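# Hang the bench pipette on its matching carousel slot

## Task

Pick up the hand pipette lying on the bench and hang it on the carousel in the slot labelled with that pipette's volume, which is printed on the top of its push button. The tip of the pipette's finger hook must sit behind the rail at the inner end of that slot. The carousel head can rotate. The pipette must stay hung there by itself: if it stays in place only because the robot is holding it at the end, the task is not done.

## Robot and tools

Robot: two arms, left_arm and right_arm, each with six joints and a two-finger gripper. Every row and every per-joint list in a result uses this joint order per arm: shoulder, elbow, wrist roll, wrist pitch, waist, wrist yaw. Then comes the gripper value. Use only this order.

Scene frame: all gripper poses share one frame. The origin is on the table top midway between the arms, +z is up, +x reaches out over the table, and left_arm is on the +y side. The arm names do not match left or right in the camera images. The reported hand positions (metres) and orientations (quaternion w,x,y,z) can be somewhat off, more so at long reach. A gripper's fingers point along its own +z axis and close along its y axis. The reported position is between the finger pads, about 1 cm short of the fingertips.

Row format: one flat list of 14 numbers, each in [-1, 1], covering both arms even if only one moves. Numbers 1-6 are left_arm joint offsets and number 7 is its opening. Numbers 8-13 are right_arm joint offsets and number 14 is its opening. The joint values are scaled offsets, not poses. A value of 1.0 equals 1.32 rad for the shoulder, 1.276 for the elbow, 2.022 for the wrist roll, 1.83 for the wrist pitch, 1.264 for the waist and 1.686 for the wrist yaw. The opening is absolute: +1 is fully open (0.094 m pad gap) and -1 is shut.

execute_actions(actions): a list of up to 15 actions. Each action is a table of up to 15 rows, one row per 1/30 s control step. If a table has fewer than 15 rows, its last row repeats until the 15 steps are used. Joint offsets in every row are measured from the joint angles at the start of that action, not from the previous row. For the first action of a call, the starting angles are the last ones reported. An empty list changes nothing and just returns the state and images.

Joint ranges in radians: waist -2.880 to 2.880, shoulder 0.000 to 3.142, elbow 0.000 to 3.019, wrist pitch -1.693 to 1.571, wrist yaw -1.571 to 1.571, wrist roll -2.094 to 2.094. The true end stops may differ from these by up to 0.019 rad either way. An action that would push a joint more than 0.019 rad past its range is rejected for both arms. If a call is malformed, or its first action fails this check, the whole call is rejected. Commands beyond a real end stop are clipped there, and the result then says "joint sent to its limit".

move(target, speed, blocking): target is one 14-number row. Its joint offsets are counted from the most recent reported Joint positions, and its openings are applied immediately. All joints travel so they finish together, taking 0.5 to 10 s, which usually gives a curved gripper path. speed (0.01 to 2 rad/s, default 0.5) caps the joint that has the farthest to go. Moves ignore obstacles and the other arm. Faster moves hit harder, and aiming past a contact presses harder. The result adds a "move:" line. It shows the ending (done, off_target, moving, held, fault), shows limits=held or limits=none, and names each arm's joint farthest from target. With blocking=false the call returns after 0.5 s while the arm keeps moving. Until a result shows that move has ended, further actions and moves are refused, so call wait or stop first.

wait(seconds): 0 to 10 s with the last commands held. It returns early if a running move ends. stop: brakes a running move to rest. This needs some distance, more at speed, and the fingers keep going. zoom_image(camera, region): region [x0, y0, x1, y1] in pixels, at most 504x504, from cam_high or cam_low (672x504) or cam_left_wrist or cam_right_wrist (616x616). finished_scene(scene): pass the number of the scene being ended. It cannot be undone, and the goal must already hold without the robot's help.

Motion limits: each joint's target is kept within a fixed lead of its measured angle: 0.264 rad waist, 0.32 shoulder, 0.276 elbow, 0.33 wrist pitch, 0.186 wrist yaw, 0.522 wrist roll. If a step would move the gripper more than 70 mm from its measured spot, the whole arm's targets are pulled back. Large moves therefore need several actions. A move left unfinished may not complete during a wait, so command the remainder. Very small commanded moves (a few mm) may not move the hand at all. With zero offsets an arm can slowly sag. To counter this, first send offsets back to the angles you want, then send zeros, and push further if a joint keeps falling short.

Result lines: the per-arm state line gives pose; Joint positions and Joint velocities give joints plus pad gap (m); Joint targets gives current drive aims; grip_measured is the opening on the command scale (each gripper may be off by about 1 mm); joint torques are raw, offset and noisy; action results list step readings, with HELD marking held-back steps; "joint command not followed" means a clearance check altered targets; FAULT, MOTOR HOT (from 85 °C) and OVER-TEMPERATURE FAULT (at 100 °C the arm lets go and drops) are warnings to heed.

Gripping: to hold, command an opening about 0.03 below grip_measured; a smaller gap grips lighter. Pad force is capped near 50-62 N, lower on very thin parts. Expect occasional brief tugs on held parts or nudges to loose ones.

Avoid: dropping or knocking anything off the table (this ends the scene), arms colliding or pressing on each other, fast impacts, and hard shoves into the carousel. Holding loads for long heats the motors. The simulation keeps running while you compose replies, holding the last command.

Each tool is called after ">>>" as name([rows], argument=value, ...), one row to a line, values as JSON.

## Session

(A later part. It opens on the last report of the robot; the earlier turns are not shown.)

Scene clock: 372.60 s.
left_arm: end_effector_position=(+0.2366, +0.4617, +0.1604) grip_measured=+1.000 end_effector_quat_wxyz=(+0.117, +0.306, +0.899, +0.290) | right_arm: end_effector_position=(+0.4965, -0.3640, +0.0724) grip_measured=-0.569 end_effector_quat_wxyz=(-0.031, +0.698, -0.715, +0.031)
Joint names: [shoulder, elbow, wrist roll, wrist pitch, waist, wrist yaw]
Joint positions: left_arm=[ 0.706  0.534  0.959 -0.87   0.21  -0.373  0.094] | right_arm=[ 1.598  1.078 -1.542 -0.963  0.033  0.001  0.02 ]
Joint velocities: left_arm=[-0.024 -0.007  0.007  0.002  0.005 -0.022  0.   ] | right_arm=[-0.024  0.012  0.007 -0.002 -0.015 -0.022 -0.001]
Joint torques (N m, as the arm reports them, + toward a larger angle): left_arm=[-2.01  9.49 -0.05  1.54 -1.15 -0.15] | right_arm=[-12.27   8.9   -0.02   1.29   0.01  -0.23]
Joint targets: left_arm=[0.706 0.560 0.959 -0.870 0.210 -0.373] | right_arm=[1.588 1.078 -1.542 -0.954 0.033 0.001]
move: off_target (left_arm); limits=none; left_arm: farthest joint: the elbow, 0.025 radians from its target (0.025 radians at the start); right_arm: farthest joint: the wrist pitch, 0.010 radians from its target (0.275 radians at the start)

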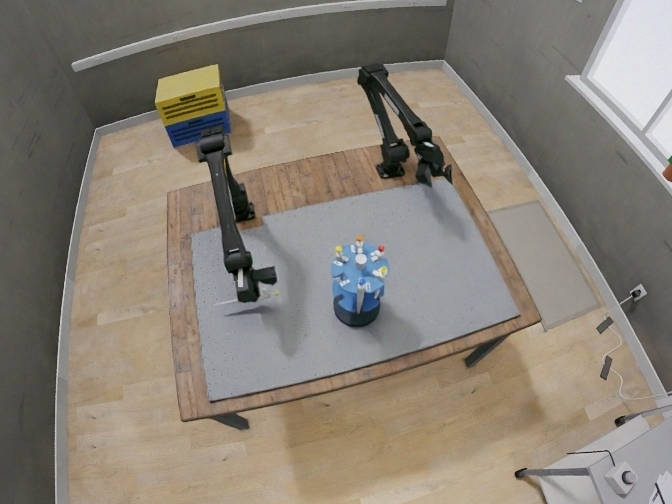

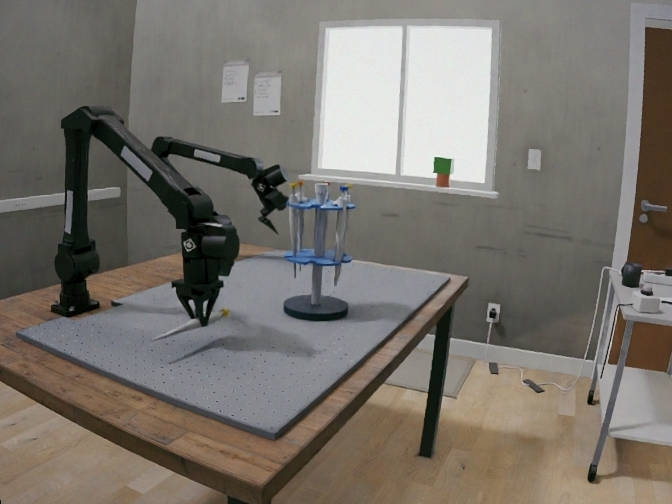

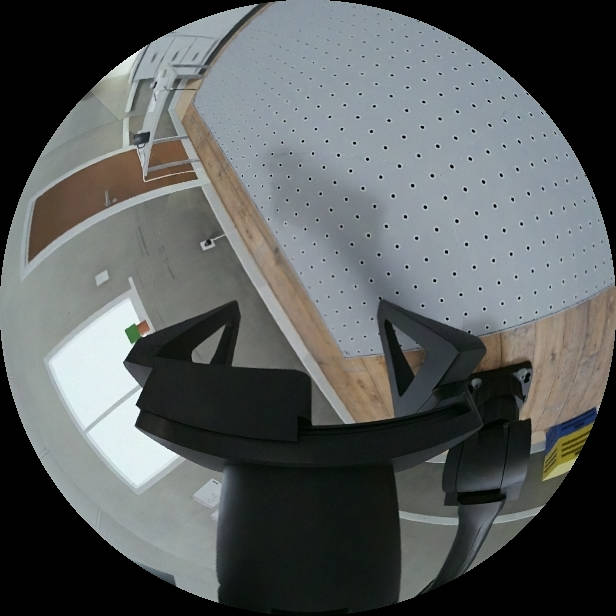

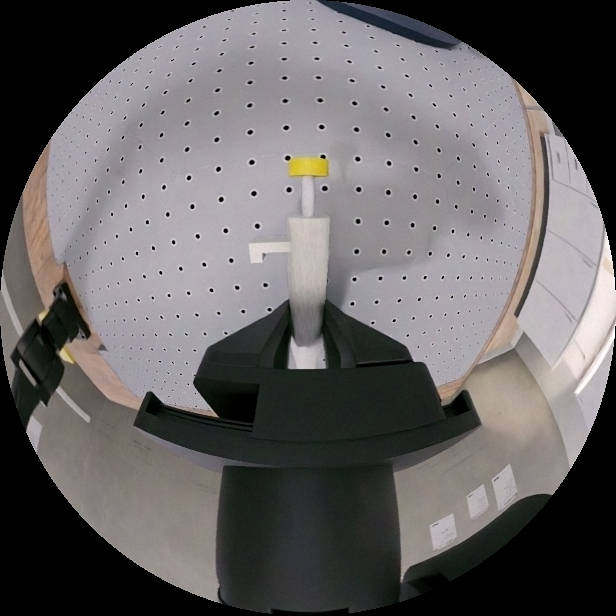

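>>> move(target=[0,0.02,0,0,0,0,1, -0.005,-0.082,0,0.06,0,0,-0.585], speed=0.15)

>>> zoom_image(camera="cam_low", region=[130, 280, 250, 370])

Scene clock: 384.27 s.
left_arm: end_effector_position=(+0.2366, +0.4617, +0.1604) grip_measured=+1.000 end_effector_quat_wxyz=(+0.117, +0.306, +0.899, +0.290) | right_arm: end_effector_position=(+0.4735, -0.3609, +0.0383) grip_measured=-0.569 end_effector_quat_wxyz=(-0.029, +0.701, -0.712, +0.029)
Joint names: [shoulder, elbow, wrist roll, wrist pitch, waist, wrist yaw]
Joint positions: left_arm=[ 0.706  0.534  0.959 -0.87   0.21  -0.373  0.094] | right_arm=[ 1.598  0.972 -1.542 -0.861  0.04   0.002  0.02 ]
Joint velocities: left_arm=[ 0.005  0.012  0.007  0.017 -0.015 -0.081  0.   ] | right_arm=[-0.005 -0.007 -0.051 -0.002 -0.005 -0.066  0.001]
Joint torques (N m, as the arm reports them, + toward a larger angle): left_arm=[-2.02  9.47 -0.05  1.53 -1.19 -0.14] | right_arm=[-11.39   8.38  -0.01   1.22  -0.38  -0.24]
Joint targets: left_arm=[0.706 0.560 0.959 -0.870 0.210 -0.373] | right_arm=[1.591 0.973 -1.542 -0.853 0.033 0.001]
move: off_target (left_arm); limits=none; left_arm: farthest joint: the elbow, 0.025 radians from its target (0.025 radians at the start); right_arm: farthest joint: the wrist pitch, 0.008 radians from its target (0.110 radians at the start)

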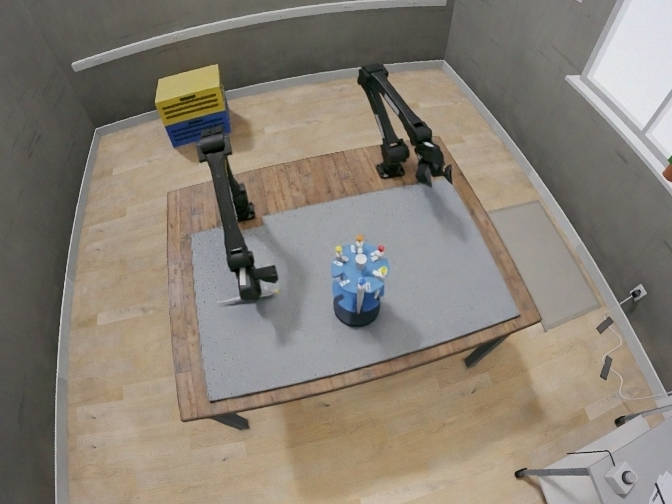

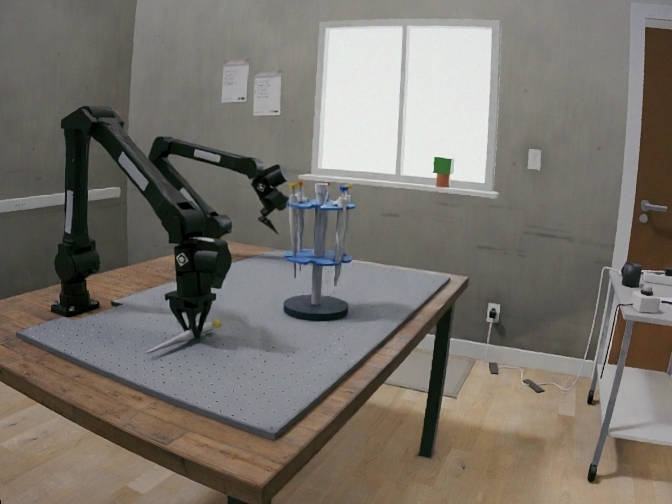

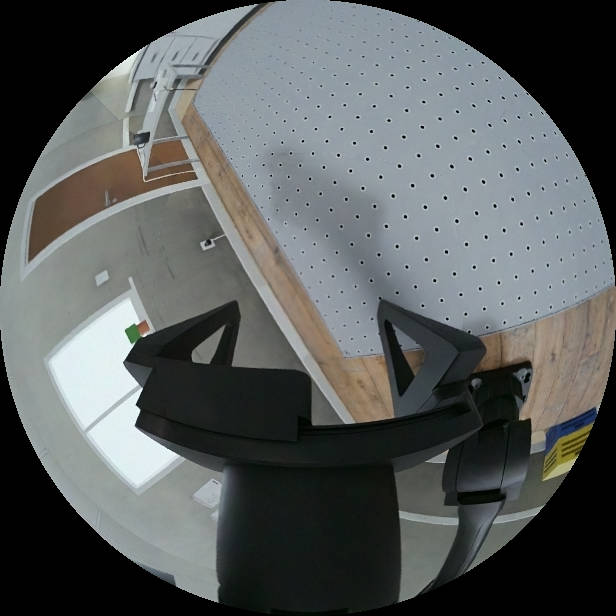

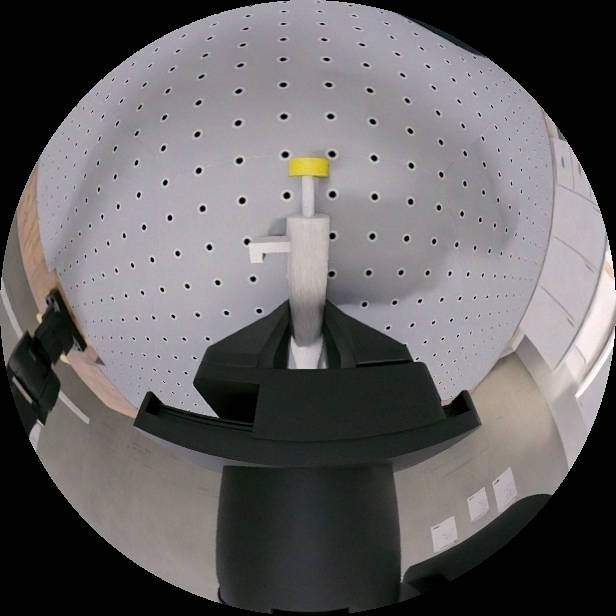

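Region (130, 280, 250, 370) of cam_low's 672x504 image, scaled by 4.200, with more detail than that image has; it fills the top 378 rows of this view, and the rest is white.

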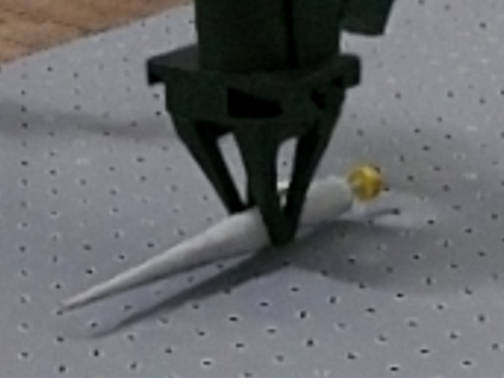

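>>> move(target=[0,0.02,0,0,0,0,1, -0.005,-0.018,0,0.015,0,0,-0.585], speed=0.05)

>>> zoom_image(camera="cam_low", region=[130, 280, 250, 370])

Scene clock: 392.67 s.
left_arm: end_effector_position=(+0.2366, +0.4617, +0.1604) grip_measured=+1.000 end_effector_quat_wxyz=(+0.117, +0.306, +0.899, +0.290) | right_arm: end_effector_position=(+0.4688, -0.3610, +0.0323) grip_measured=-0.569 end_effector_quat_wxyz=(-0.029, +0.701, -0.712, +0.029)
Joint names: [shoulder, elbow, wrist roll, wrist pitch, waist, wrist yaw]
Joint positions: left_arm=[ 0.706  0.534  0.959 -0.87   0.21  -0.373  0.094] | right_arm=[ 1.598  0.952 -1.542 -0.843  0.04   0.002  0.02 ]
Joint velocities: left_arm=[-0.005  0.002  0.051  0.022 -0.005 -0.007  0.   ] | right_arm=[ 0.005 -0.017  0.037  0.012 -0.005  0.007  0.001]
Joint torques (N m, as the arm reports them, + toward a larger angle): left_arm=[-1.99  9.49 -0.05  1.52 -1.23 -0.14] | right_arm=[-11.28   7.76  -0.02   1.27  -0.02  -0.23]
Joint targets: left_arm=[0.706 0.560 0.959 -0.870 0.210 -0.373] | right_arm=[1.591 0.949 -1.542 -0.834 0.040 0.002]
move: off_target (left_arm); limits=none; left_arm: farthest joint: the elbow, 0.025 radians from its target (0.025 radians at the start); right_arm: farthest joint: the wrist pitch, 0.009 radians from its target (0.028 radians at the start)

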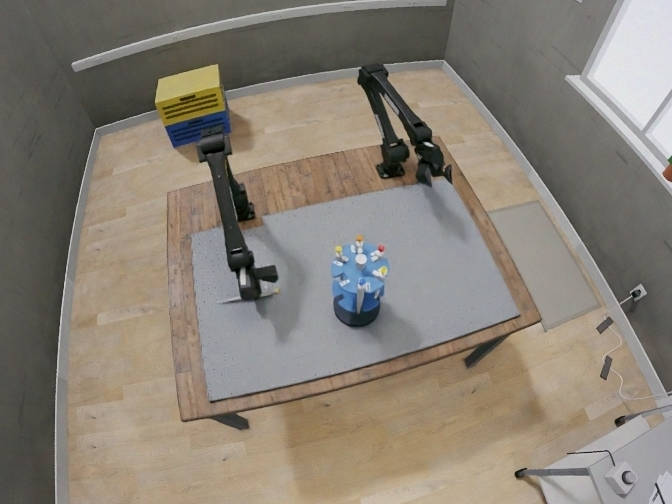

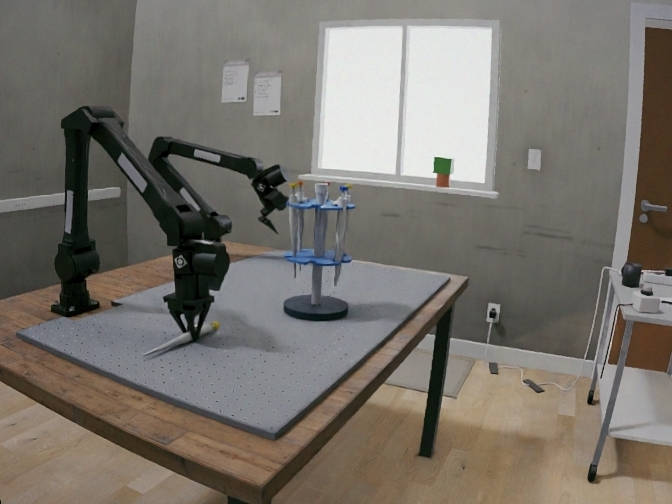

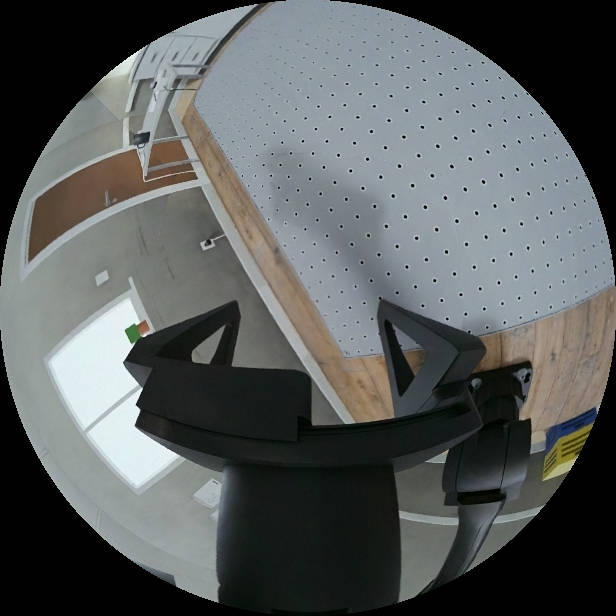

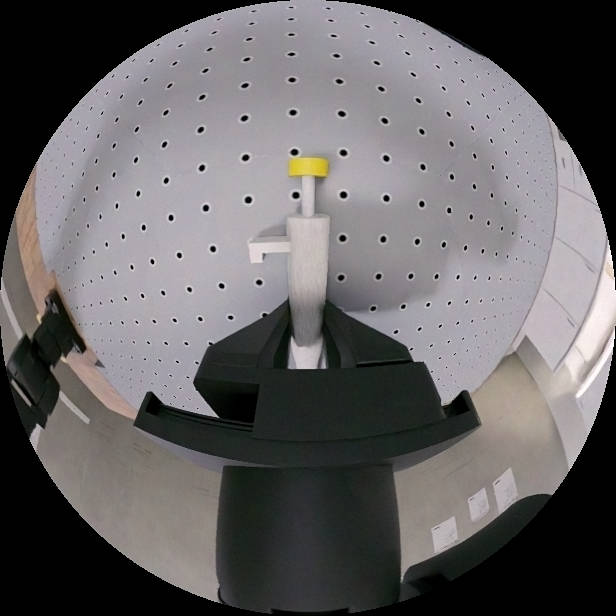

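Region (130, 280, 250, 370) of cam_low's 672x504 image, scaled by 4.200, with more detail than that image has; it fills the top 378 rows of this view, and the rest is white.

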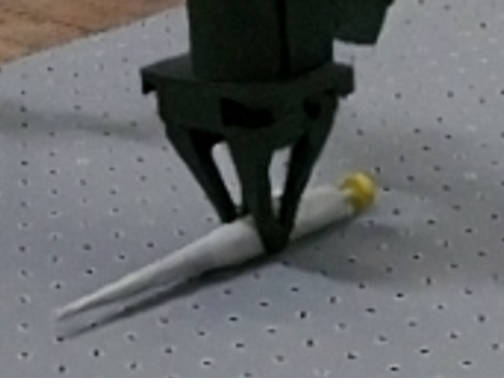

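>>> move(target=[0,0.02,0,0,0,0,1, -0.005,0.025,0,0,0,0,-0.2], speed=0.05)

>>> execute_actions([
  [[0,0.02,0,0,0,0,1,-0.009,0.029,0,-0.006,0,0,-0.2],[0,0.02,0,0,0,0,1,-0.013,0.033,0,-0.01,0,0,-0.2],[0,0.02,0,0,0,0,1,-0.017,0.036,0,-0.015,0,0,-0.2],[0,0.02,0,0,0,0,1,-0.021,0.04,0,-0.02,0,0,-0.2],[0,0.02,0,0,0,0,1,-0.025,0.043,0,-0.025,0,0,-0.2],[0,0.02,0,0,0,0,1,-0.03,0.047,0,-0.03,0,0,-0.2],[0,0.02,0,0,0,0,1,-0.035,0.05,0,-0.035,0,0,-0.2],[0,0.02,0,0,0,0,1,-0.04,0.054,0,-0.04,0,0,-0.2],[0,0.02,0,0,0,0,1,-0.044,0.058,0,-0.045,0,0,-0.2],[0,0.02,0,0,0,0,1,-0.048,0.062,0,-0.05,0,0,-0.2],[0,0.02,0,0,0,0,1,-0.052,0.065,0,-0.055,0,0,-0.2],[0,0.02,0,0,0,0,1,-0.056,0.069,0,-0.06,0,0,-0.2],[0,0.02,0,0,0,0,1,-0.06,0.073,0,-0.065,0,0,-0.2]],
])

Scene clock: 421.37 s.
left_arm: end_effector_position=(+0.2366, +0.4617, +0.1604) grip_measured=+1.000 end_effector_quat_wxyz=(+0.117, +0.306, +0.899, +0.290) | right_arm: end_effector_position=(+0.4688, -0.3610, +0.0323) grip_measured=-0.202 end_effector_quat_wxyz=(-0.029, +0.701, -0.712, +0.029)
Joint names: [shoulder, elbow, wrist roll, wrist pitch, waist, wrist yaw]
Joint positions: left_arm=[ 0.706  0.534  0.959 -0.87   0.21  -0.373  0.094] | right_arm=[ 1.598  0.952 -1.542 -0.843  0.04   0.002  0.037]
Joint velocities: left_arm=[-0.005 -0.002 -0.037  0.012 -0.005  0.007  0.   ] | right_arm=[-0.015  0.002  0.022  0.002 -0.005  0.007  0.   ]
Joint torques (N m, as the arm reports them, + toward a larger angle): left_arm=[-1.98  9.48 -0.05  1.53 -1.24 -0.14] | right_arm=[-11.3   11.22  -0.01   0.84  -0.06  -0.24]
Joint targets: left_arm=[0.706 0.560 0.959 -0.870 0.210 -0.373] | right_arm=[1.591 0.984 -1.542 -0.843 0.040 0.002]
move: off_target (left_arm, right_arm); limits=none; left_arm: farthest joint: the elbow, 0.025 radians from its target (0.025 radians at the start); right_arm: farthest joint: the elbow, 0.032 radians from its target (0.032 radians at the start)

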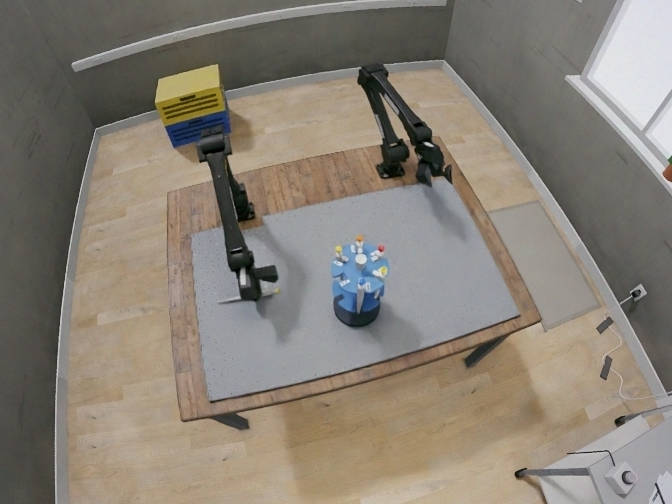

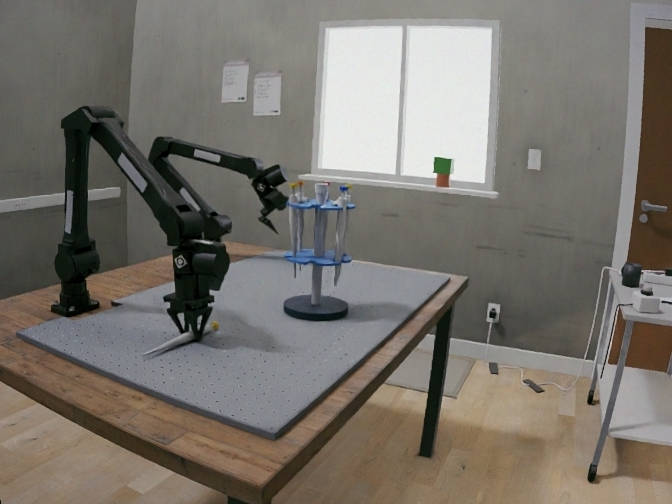

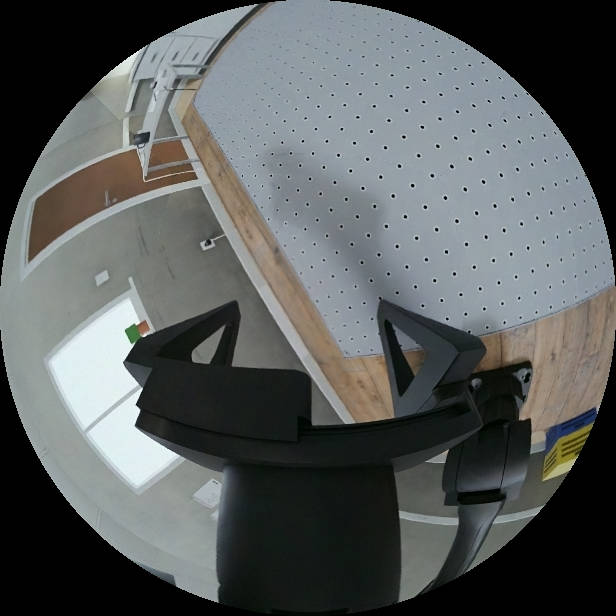

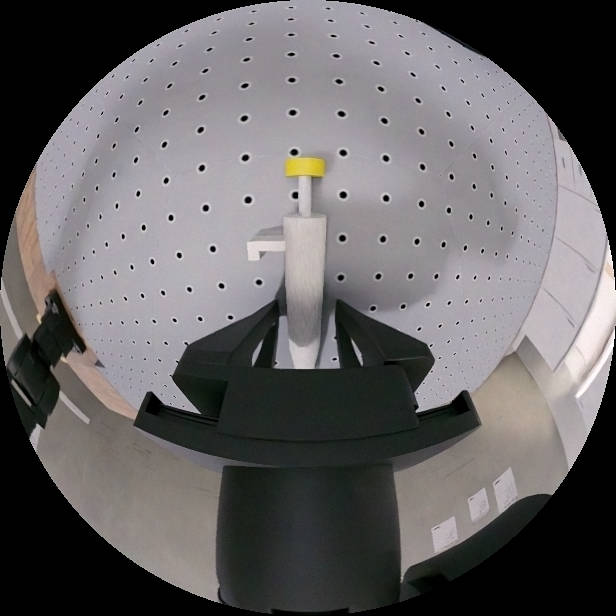

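Scene clock: 421.87 s.
left_arm: end_effector_position=(+0.2366, +0.4617, +0.1604) grip_measured=+1.000 end_effector_quat_wxyz=(+0.117, +0.306, +0.899, +0.290) | right_arm: end_effector_position=(+0.4706, -0.3610, +0.0750) grip_measured=-0.202 end_effector_quat_wxyz=(-0.034, +0.700, -0.712, +0.034)
Joint names: [shoulder, elbow, wrist roll, wrist pitch, waist, wrist yaw]
Joint positions: left_arm=[ 0.706  0.534  0.959 -0.87   0.21  -0.373  0.094] | right_arm=[ 1.527  1.001 -1.542 -0.948  0.04   0.002  0.037]
Joint velocities: left_arm=[-0.005 -0.002 -0.007 -0.017 -0.024 -0.022  0.   ] | right_arm=[-0.171  0.095 -0.037 -0.071 -0.024 -0.037 -0.001]
Joint torques (N m, as the arm reports them, + toward a larger angle): left_arm=[-2.02  9.46 -0.05  1.53 -1.19 -0.14] | right_arm=[-10.3   12.42  -0.02   0.51  -0.02  -0.23]
Joint targets: left_arm=[0.706 0.560 0.959 -0.870 0.210 -0.373] | right_arm=[1.519 1.045 -1.542 -0.962 0.040 0.002]
Step readings (joint positions):
0: left_arm=[0.706 0.534 0.959 -0.870 0.210 -0.373] | right_arm=[1.598 0.952 -1.542 -0.843 0.040 0.002]
1: left_arm=[0.706 0.534 0.959 -0.870 0.210 -0.373] | right_arm=[1.598 0.952 -1.542 -0.844 0.040 0.002]
2: left_arm=[0.706 0.534 0.959 -0.870 0.210 -0.373] | right_arm=[1.598 0.952 -1.542 -0.846 0.040 0.002]
4: left_arm=[0.706 0.534 0.959 -0.870 0.210 -0.373] | right_arm=[1.594 0.953 -1.542 -0.858 0.040 0.002]
8: left_arm=[0.706 0.534 0.959 -0.870 0.210 -0.373] | right_arm=[1.577 0.962 -1.542 -0.893 0.040 0.002]
15: Joint positions above

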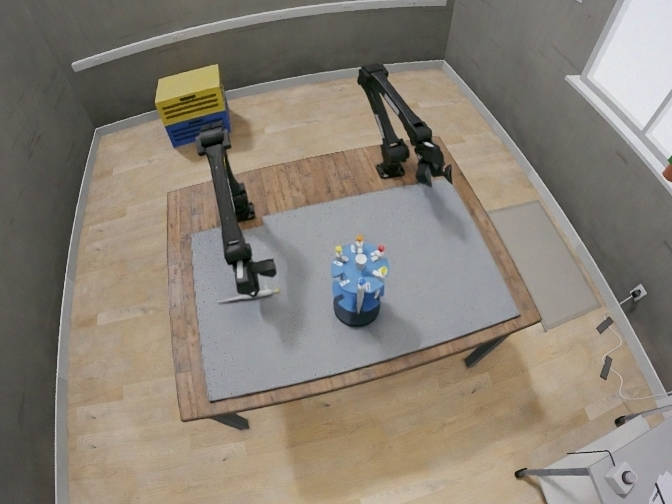

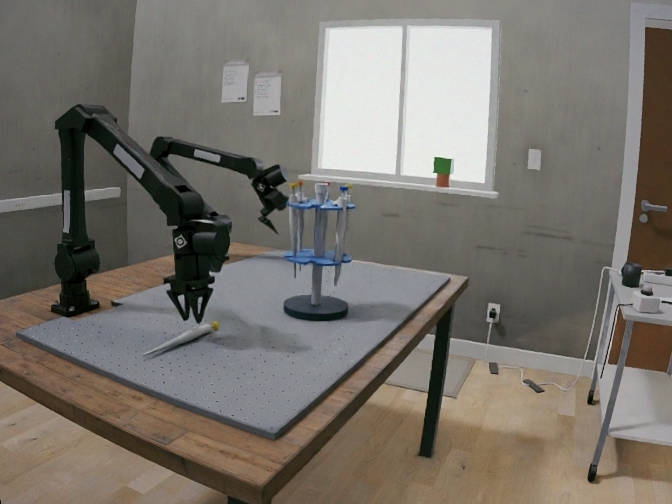

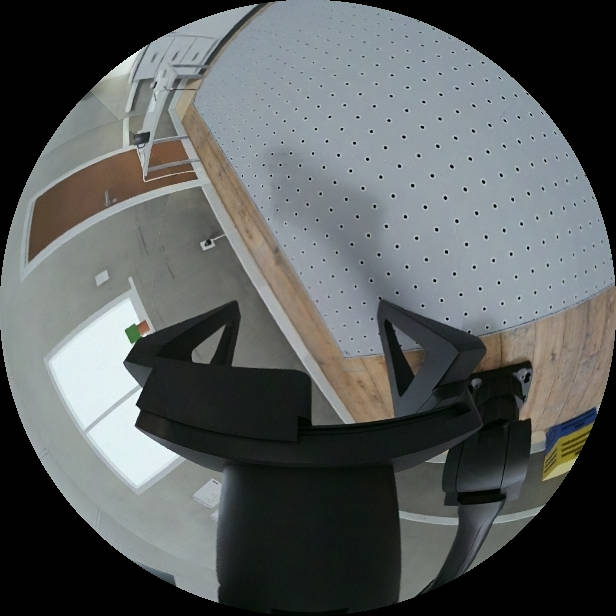

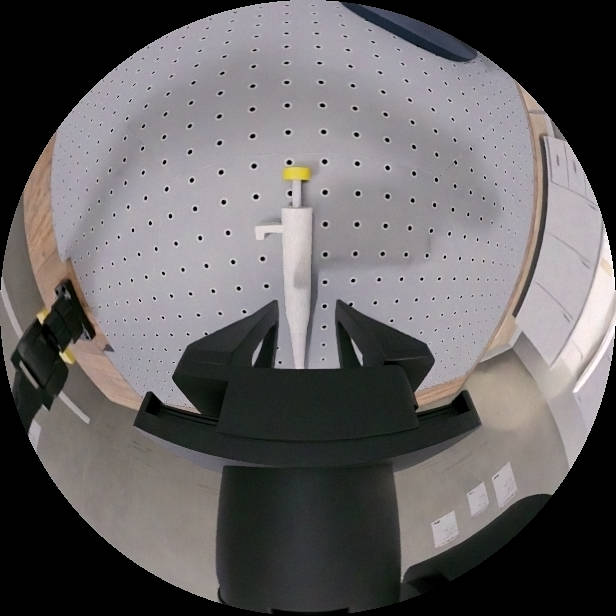

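>>> move(target=[0,0.02,0,0,0,0,1, 0.305,0.388,0,-0.345,0,0,-0.3], speed=0.5)

Scene clock: 435.87 s.
left_arm: end_effector_position=(+0.2366, +0.4617, +0.1604) grip_measured=+1.000 end_effector_quat_wxyz=(+0.117, +0.306, +0.899, +0.290) | right_arm: end_effector_position=(+0.4893, -0.3607, +0.0702) grip_measured=-0.298 end_effector_quat_wxyz=(+0.168, +0.682, -0.693, -0.160)
Joint names: [shoulder, elbow, wrist roll, wrist pitch, waist, wrist yaw]
Joint positions: left_arm=[ 0.706  0.534  0.959 -0.87   0.21  -0.373  0.094] | right_arm=[ 1.923  1.453 -1.542 -1.57   0.04   0.002  0.033]
Joint velocities: left_arm=[ 0.005 -0.017 -0.051 -0.012 -0.015 -0.007  0.   ] | right_arm=[ 0.005  0.012 -0.007  0.002  0.005  0.022 -0.001]
Joint torques (N m, as the arm reports them, + toward a larger angle): left_arm=[-1.94  9.5  -0.05  1.52 -1.23 -0.14] | right_arm=[-14.98  12.11  -0.08  -0.73   0.1   -0.22]
Joint targets: left_arm=[0.706 0.560 0.959 -0.870 0.210 -0.373] | right_arm=[1.930 1.495 -1.542 -1.580 0.040 0.002]
move: off_target (left_arm, right_arm); limits=none; left_arm: farthest joint: the elbow, 0.025 radians from its target (0.025 radians at the start); right_arm: farthest joint: the elbow, 0.043 radians from its target (0.489 radians at the start)

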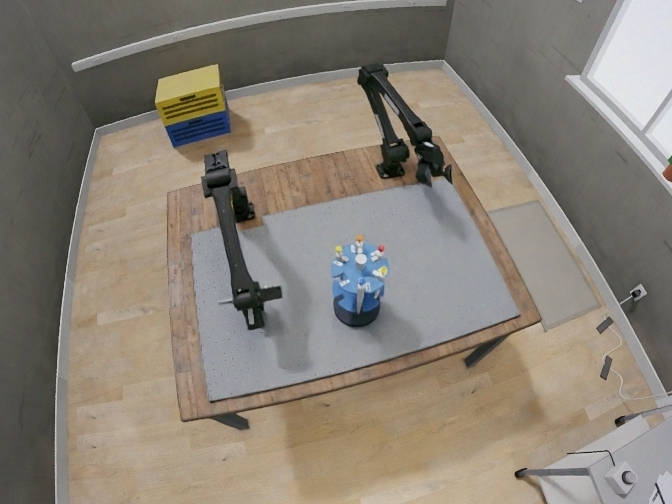

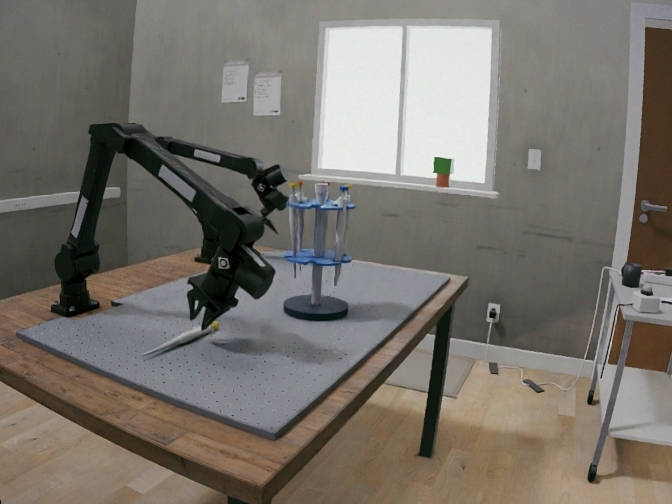

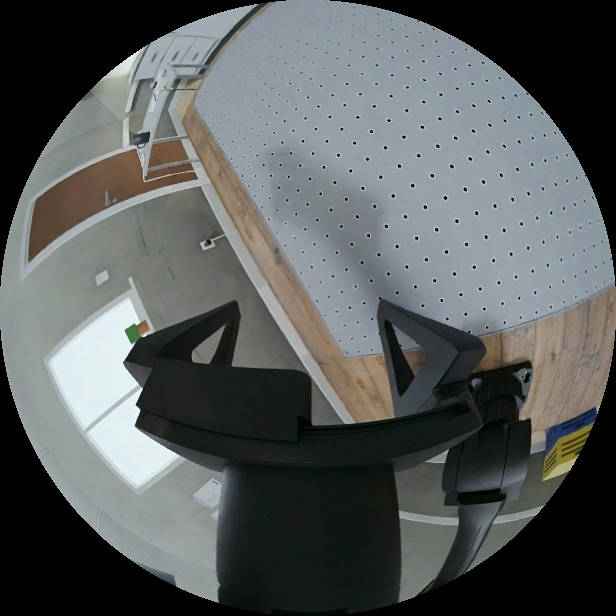

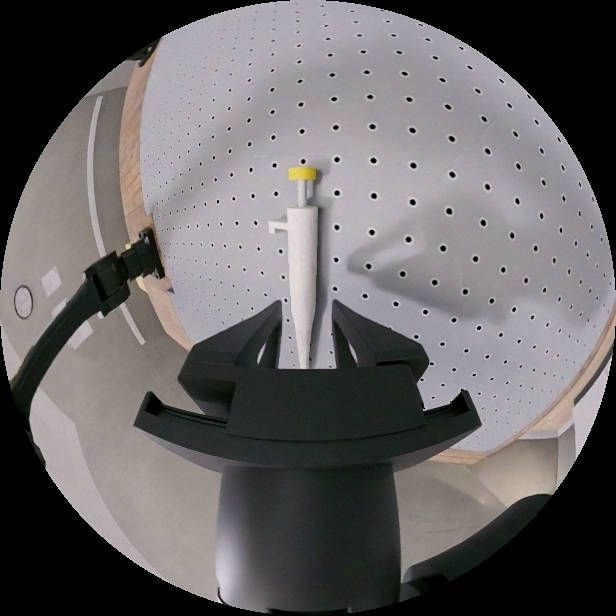

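>>> move(target=[0,0.02,0,0,0,0,1, -0.014,-0.082,0,0.056,0,0,-0.3], speed=0.1)

>>> zoom_image(camera="cam_low", region=[130, 280, 250, 370])

Scene clock: 454.37 s.
left_arm: end_effector_position=(+0.2366, +0.4617, +0.1604) grip_measured=+1.000 end_effector_quat_wxyz=(+0.117, +0.306, +0.899, +0.290) | right_arm: end_effector_position=(+0.4701, -0.3610, +0.0392) grip_measured=-0.298 end_effector_quat_wxyz=(+0.168, +0.682, -0.693, -0.160)
Joint names: [shoulder, elbow, wrist roll, wrist pitch, waist, wrist yaw]
Joint positions: left_arm=[ 0.706  0.534  0.959 -0.87   0.21  -0.373  0.094] | right_arm=[ 1.919  1.354 -1.542 -1.474  0.04   0.002  0.033]
Joint velocities: left_arm=[-0.005 -0.002  0.022 -0.002 -0.024 -0.022  0.   ] | right_arm=[-0.015  0.002 -0.037 -0.002  0.005 -0.022 -0.001]
Joint torques (N m, as the arm reports them, + toward a larger angle): left_arm=[-2.03  9.48 -0.05  1.53 -1.18 -0.15] | right_arm=[-15.83   6.98  -0.07   0.08   0.01  -0.21]
Joint targets: left_arm=[0.706 0.560 0.959 -0.870 0.210 -0.373] | right_arm=[1.905 1.348 -1.542 -1.467 0.040 0.002]
move: off_target (left_arm); limits=none; left_arm: farthest joint: the elbow, 0.025 radians from its target (0.025 radians at the start); right_arm: farthest joint: the shoulder, 0.015 radians from its target (0.019 radians at the start)

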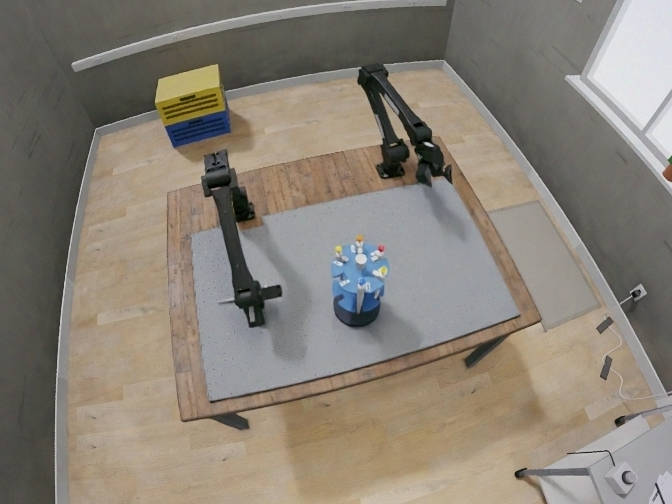

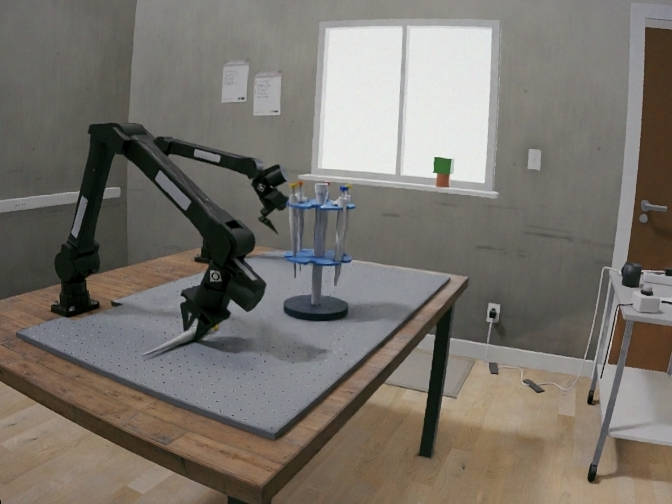

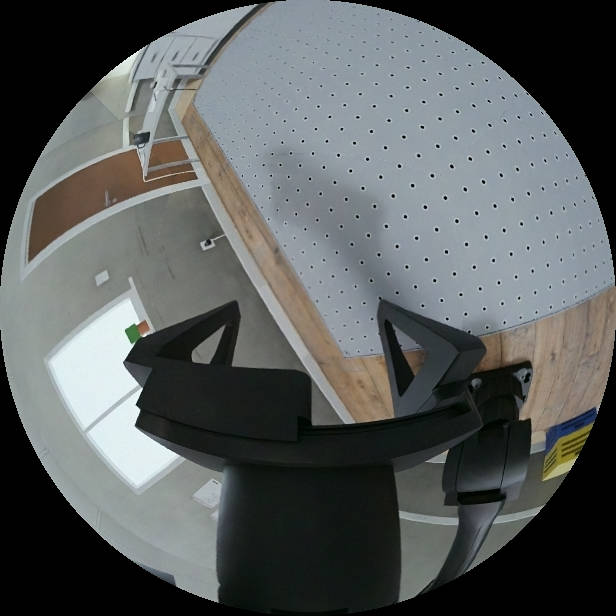

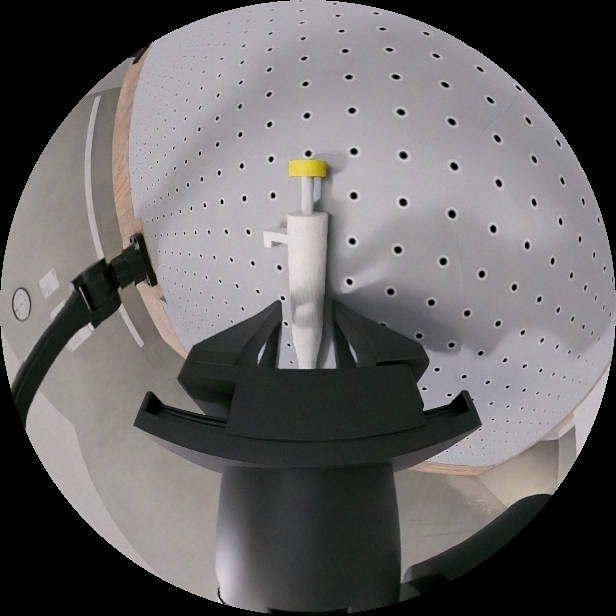

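Region (130, 280, 250, 370) of cam_low's 672x504 image, scaled by 4.200, with more detail than that image has; it fills the top 378 rows of this view, and the rest is white.

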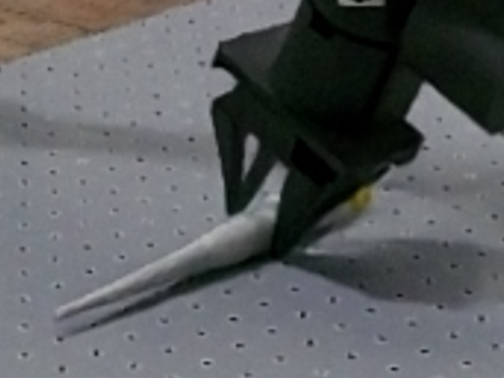

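>>> move(target=[0,0.02,0,0,0,0,1, -0.01,0,0,0,0,0,-0.5], speed=0.1)

>>> move(target=[0,0.02,0,0,0,0,1, -0.01,-0.016,0,0.011,0,0,-0.5], speed=0.04)

Scene clock: 463.00 s.
left_arm: end_effector_position=(+0.2366, +0.4617, +0.1604) grip_measured=+1.000 end_effector_quat_wxyz=(+0.117, +0.306, +0.899, +0.290) | right_arm: end_effector_position=(+0.4701, -0.3610, +0.0395) grip_measured=-0.498 end_effector_quat_wxyz=(+0.168, +0.682, -0.693, -0.160)
Joint names: [shoulder, elbow, wrist roll, wrist pitch, waist, wrist yaw]
Joint positions: left_arm=[ 0.706  0.534  0.959 -0.87   0.21  -0.373  0.094] | right_arm=[ 1.919  1.354 -1.542 -1.474  0.04   0.002  0.024]
Joint velocities: left_arm=[-0.005 -0.027  0.007  0.002 -0.015  0.022  0.   ] | right_arm=[ 0.005 -0.007 -0.007 -0.002  0.015 -0.051 -0.001]
Joint torques (N m, as the arm reports them, + toward a larger angle): left_arm=[-2.05  9.47 -0.05  1.54 -1.15 -0.14] | right_arm=[-15.71   7.51  -0.06  -0.23  -0.03  -0.22]
Joint targets: left_arm=[0.706 0.560 0.959 -0.870 0.210 -0.373] | right_arm=[1.906 1.354 -1.542 -1.474 0.040 0.002]
move: off_target (left_arm); limits=none; left_arm: farthest joint: the elbow, 0.025 radians from its target (0.025 radians at the start); right_arm: farthest joint: the shoulder, 0.013 radians from its target (0.013 radians at the start)

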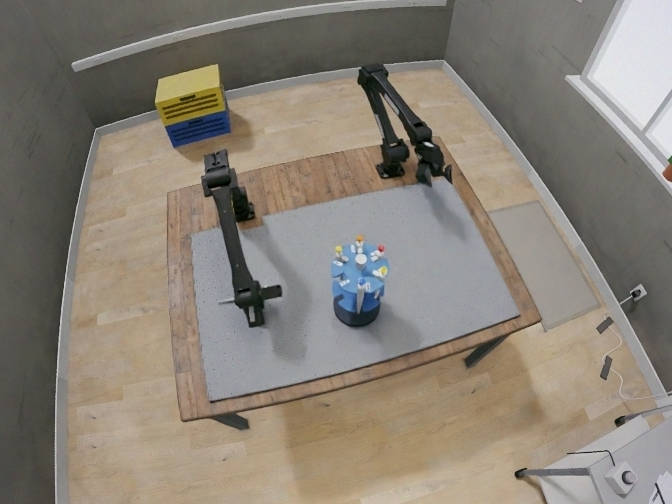

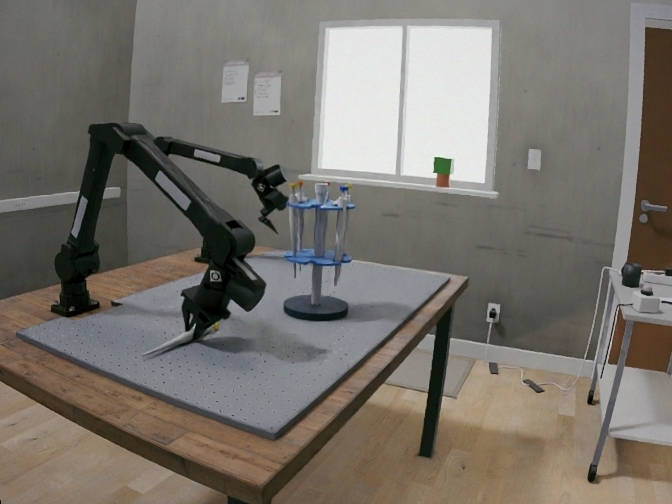

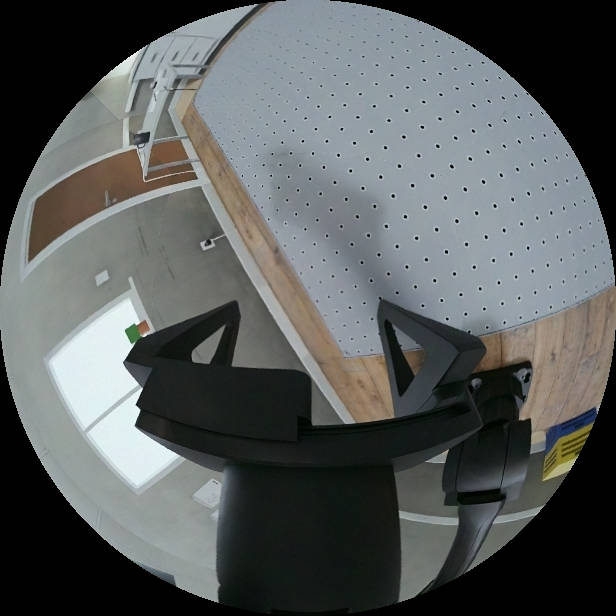

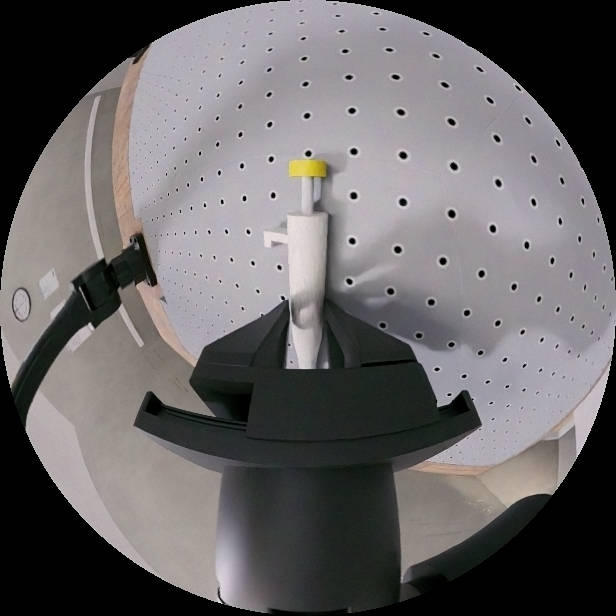

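Scene clock: 463.87 s.
left_arm: end_effector_position=(+0.2366, +0.4617, +0.1604) grip_measured=+1.000 end_effector_quat_wxyz=(+0.117, +0.306, +0.899, +0.290) | right_arm: end_effector_position=(+0.4676, -0.3610, +0.0363) grip_measured=-0.498 end_effector_quat_wxyz=(+0.167, +0.682, -0.694, -0.159)
Joint names: [shoulder, elbow, wrist roll, wrist pitch, waist, wrist yaw]
Joint positions: left_arm=[ 0.706  0.534  0.959 -0.87   0.21  -0.373  0.094] | right_arm=[ 1.917  1.341 -1.542 -1.462  0.04   0.002  0.024]
Joint velocities: left_arm=[ 0.015 -0.002  0.007  0.002  0.005 -0.037  0.   ] | right_arm=[-0.015  0.007  0.007 -0.012  0.015  0.051 -0.   ]
Joint torques (N m, as the arm reports them, + toward a larger angle): left_arm=[-2.    9.46 -0.05  1.54 -1.2  -0.14] | right_arm=[-15.5    6.7   -0.07   0.1   -0.03  -0.21]
Joint targets: left_arm=[0.706 0.560 0.959 -0.870 0.210 -0.373] | right_arm=[1.905 1.333 -1.542 -1.454 0.040 0.002]
move: off_target (left_arm); limits=none; left_arm: farthest joint: the elbow, 0.025 radians from its target (0.025 radians at the start); right_arm: farthest joint: the shoulder, 0.011 radians from its target (0.013 radians at the start)

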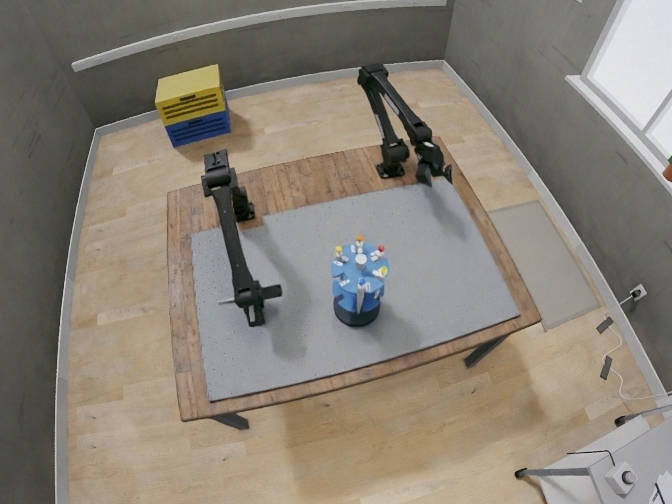

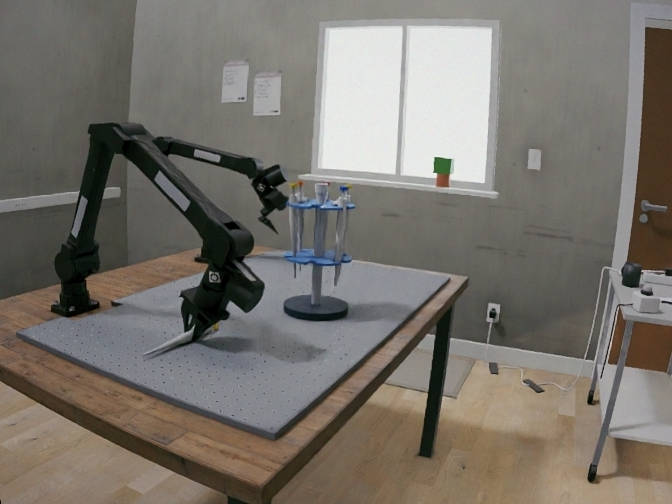

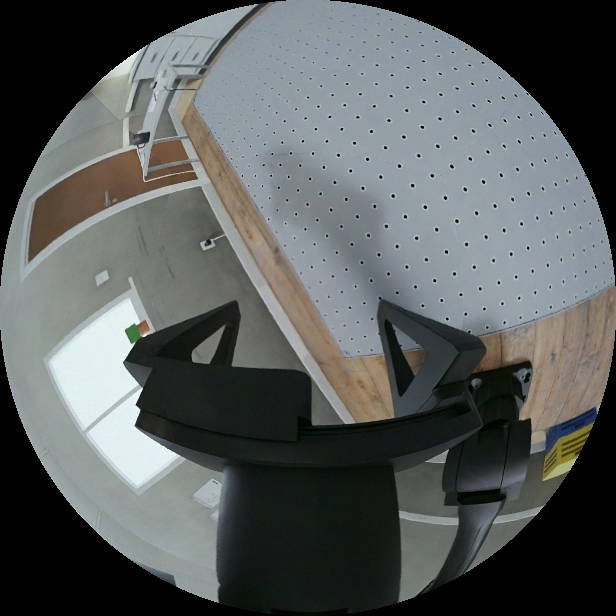

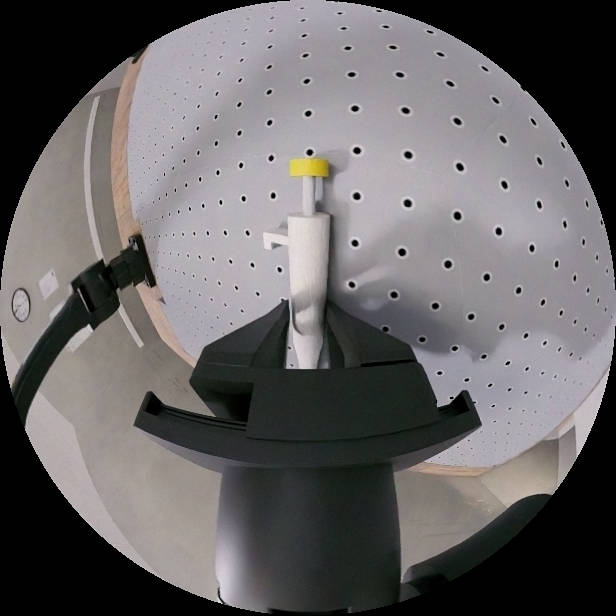

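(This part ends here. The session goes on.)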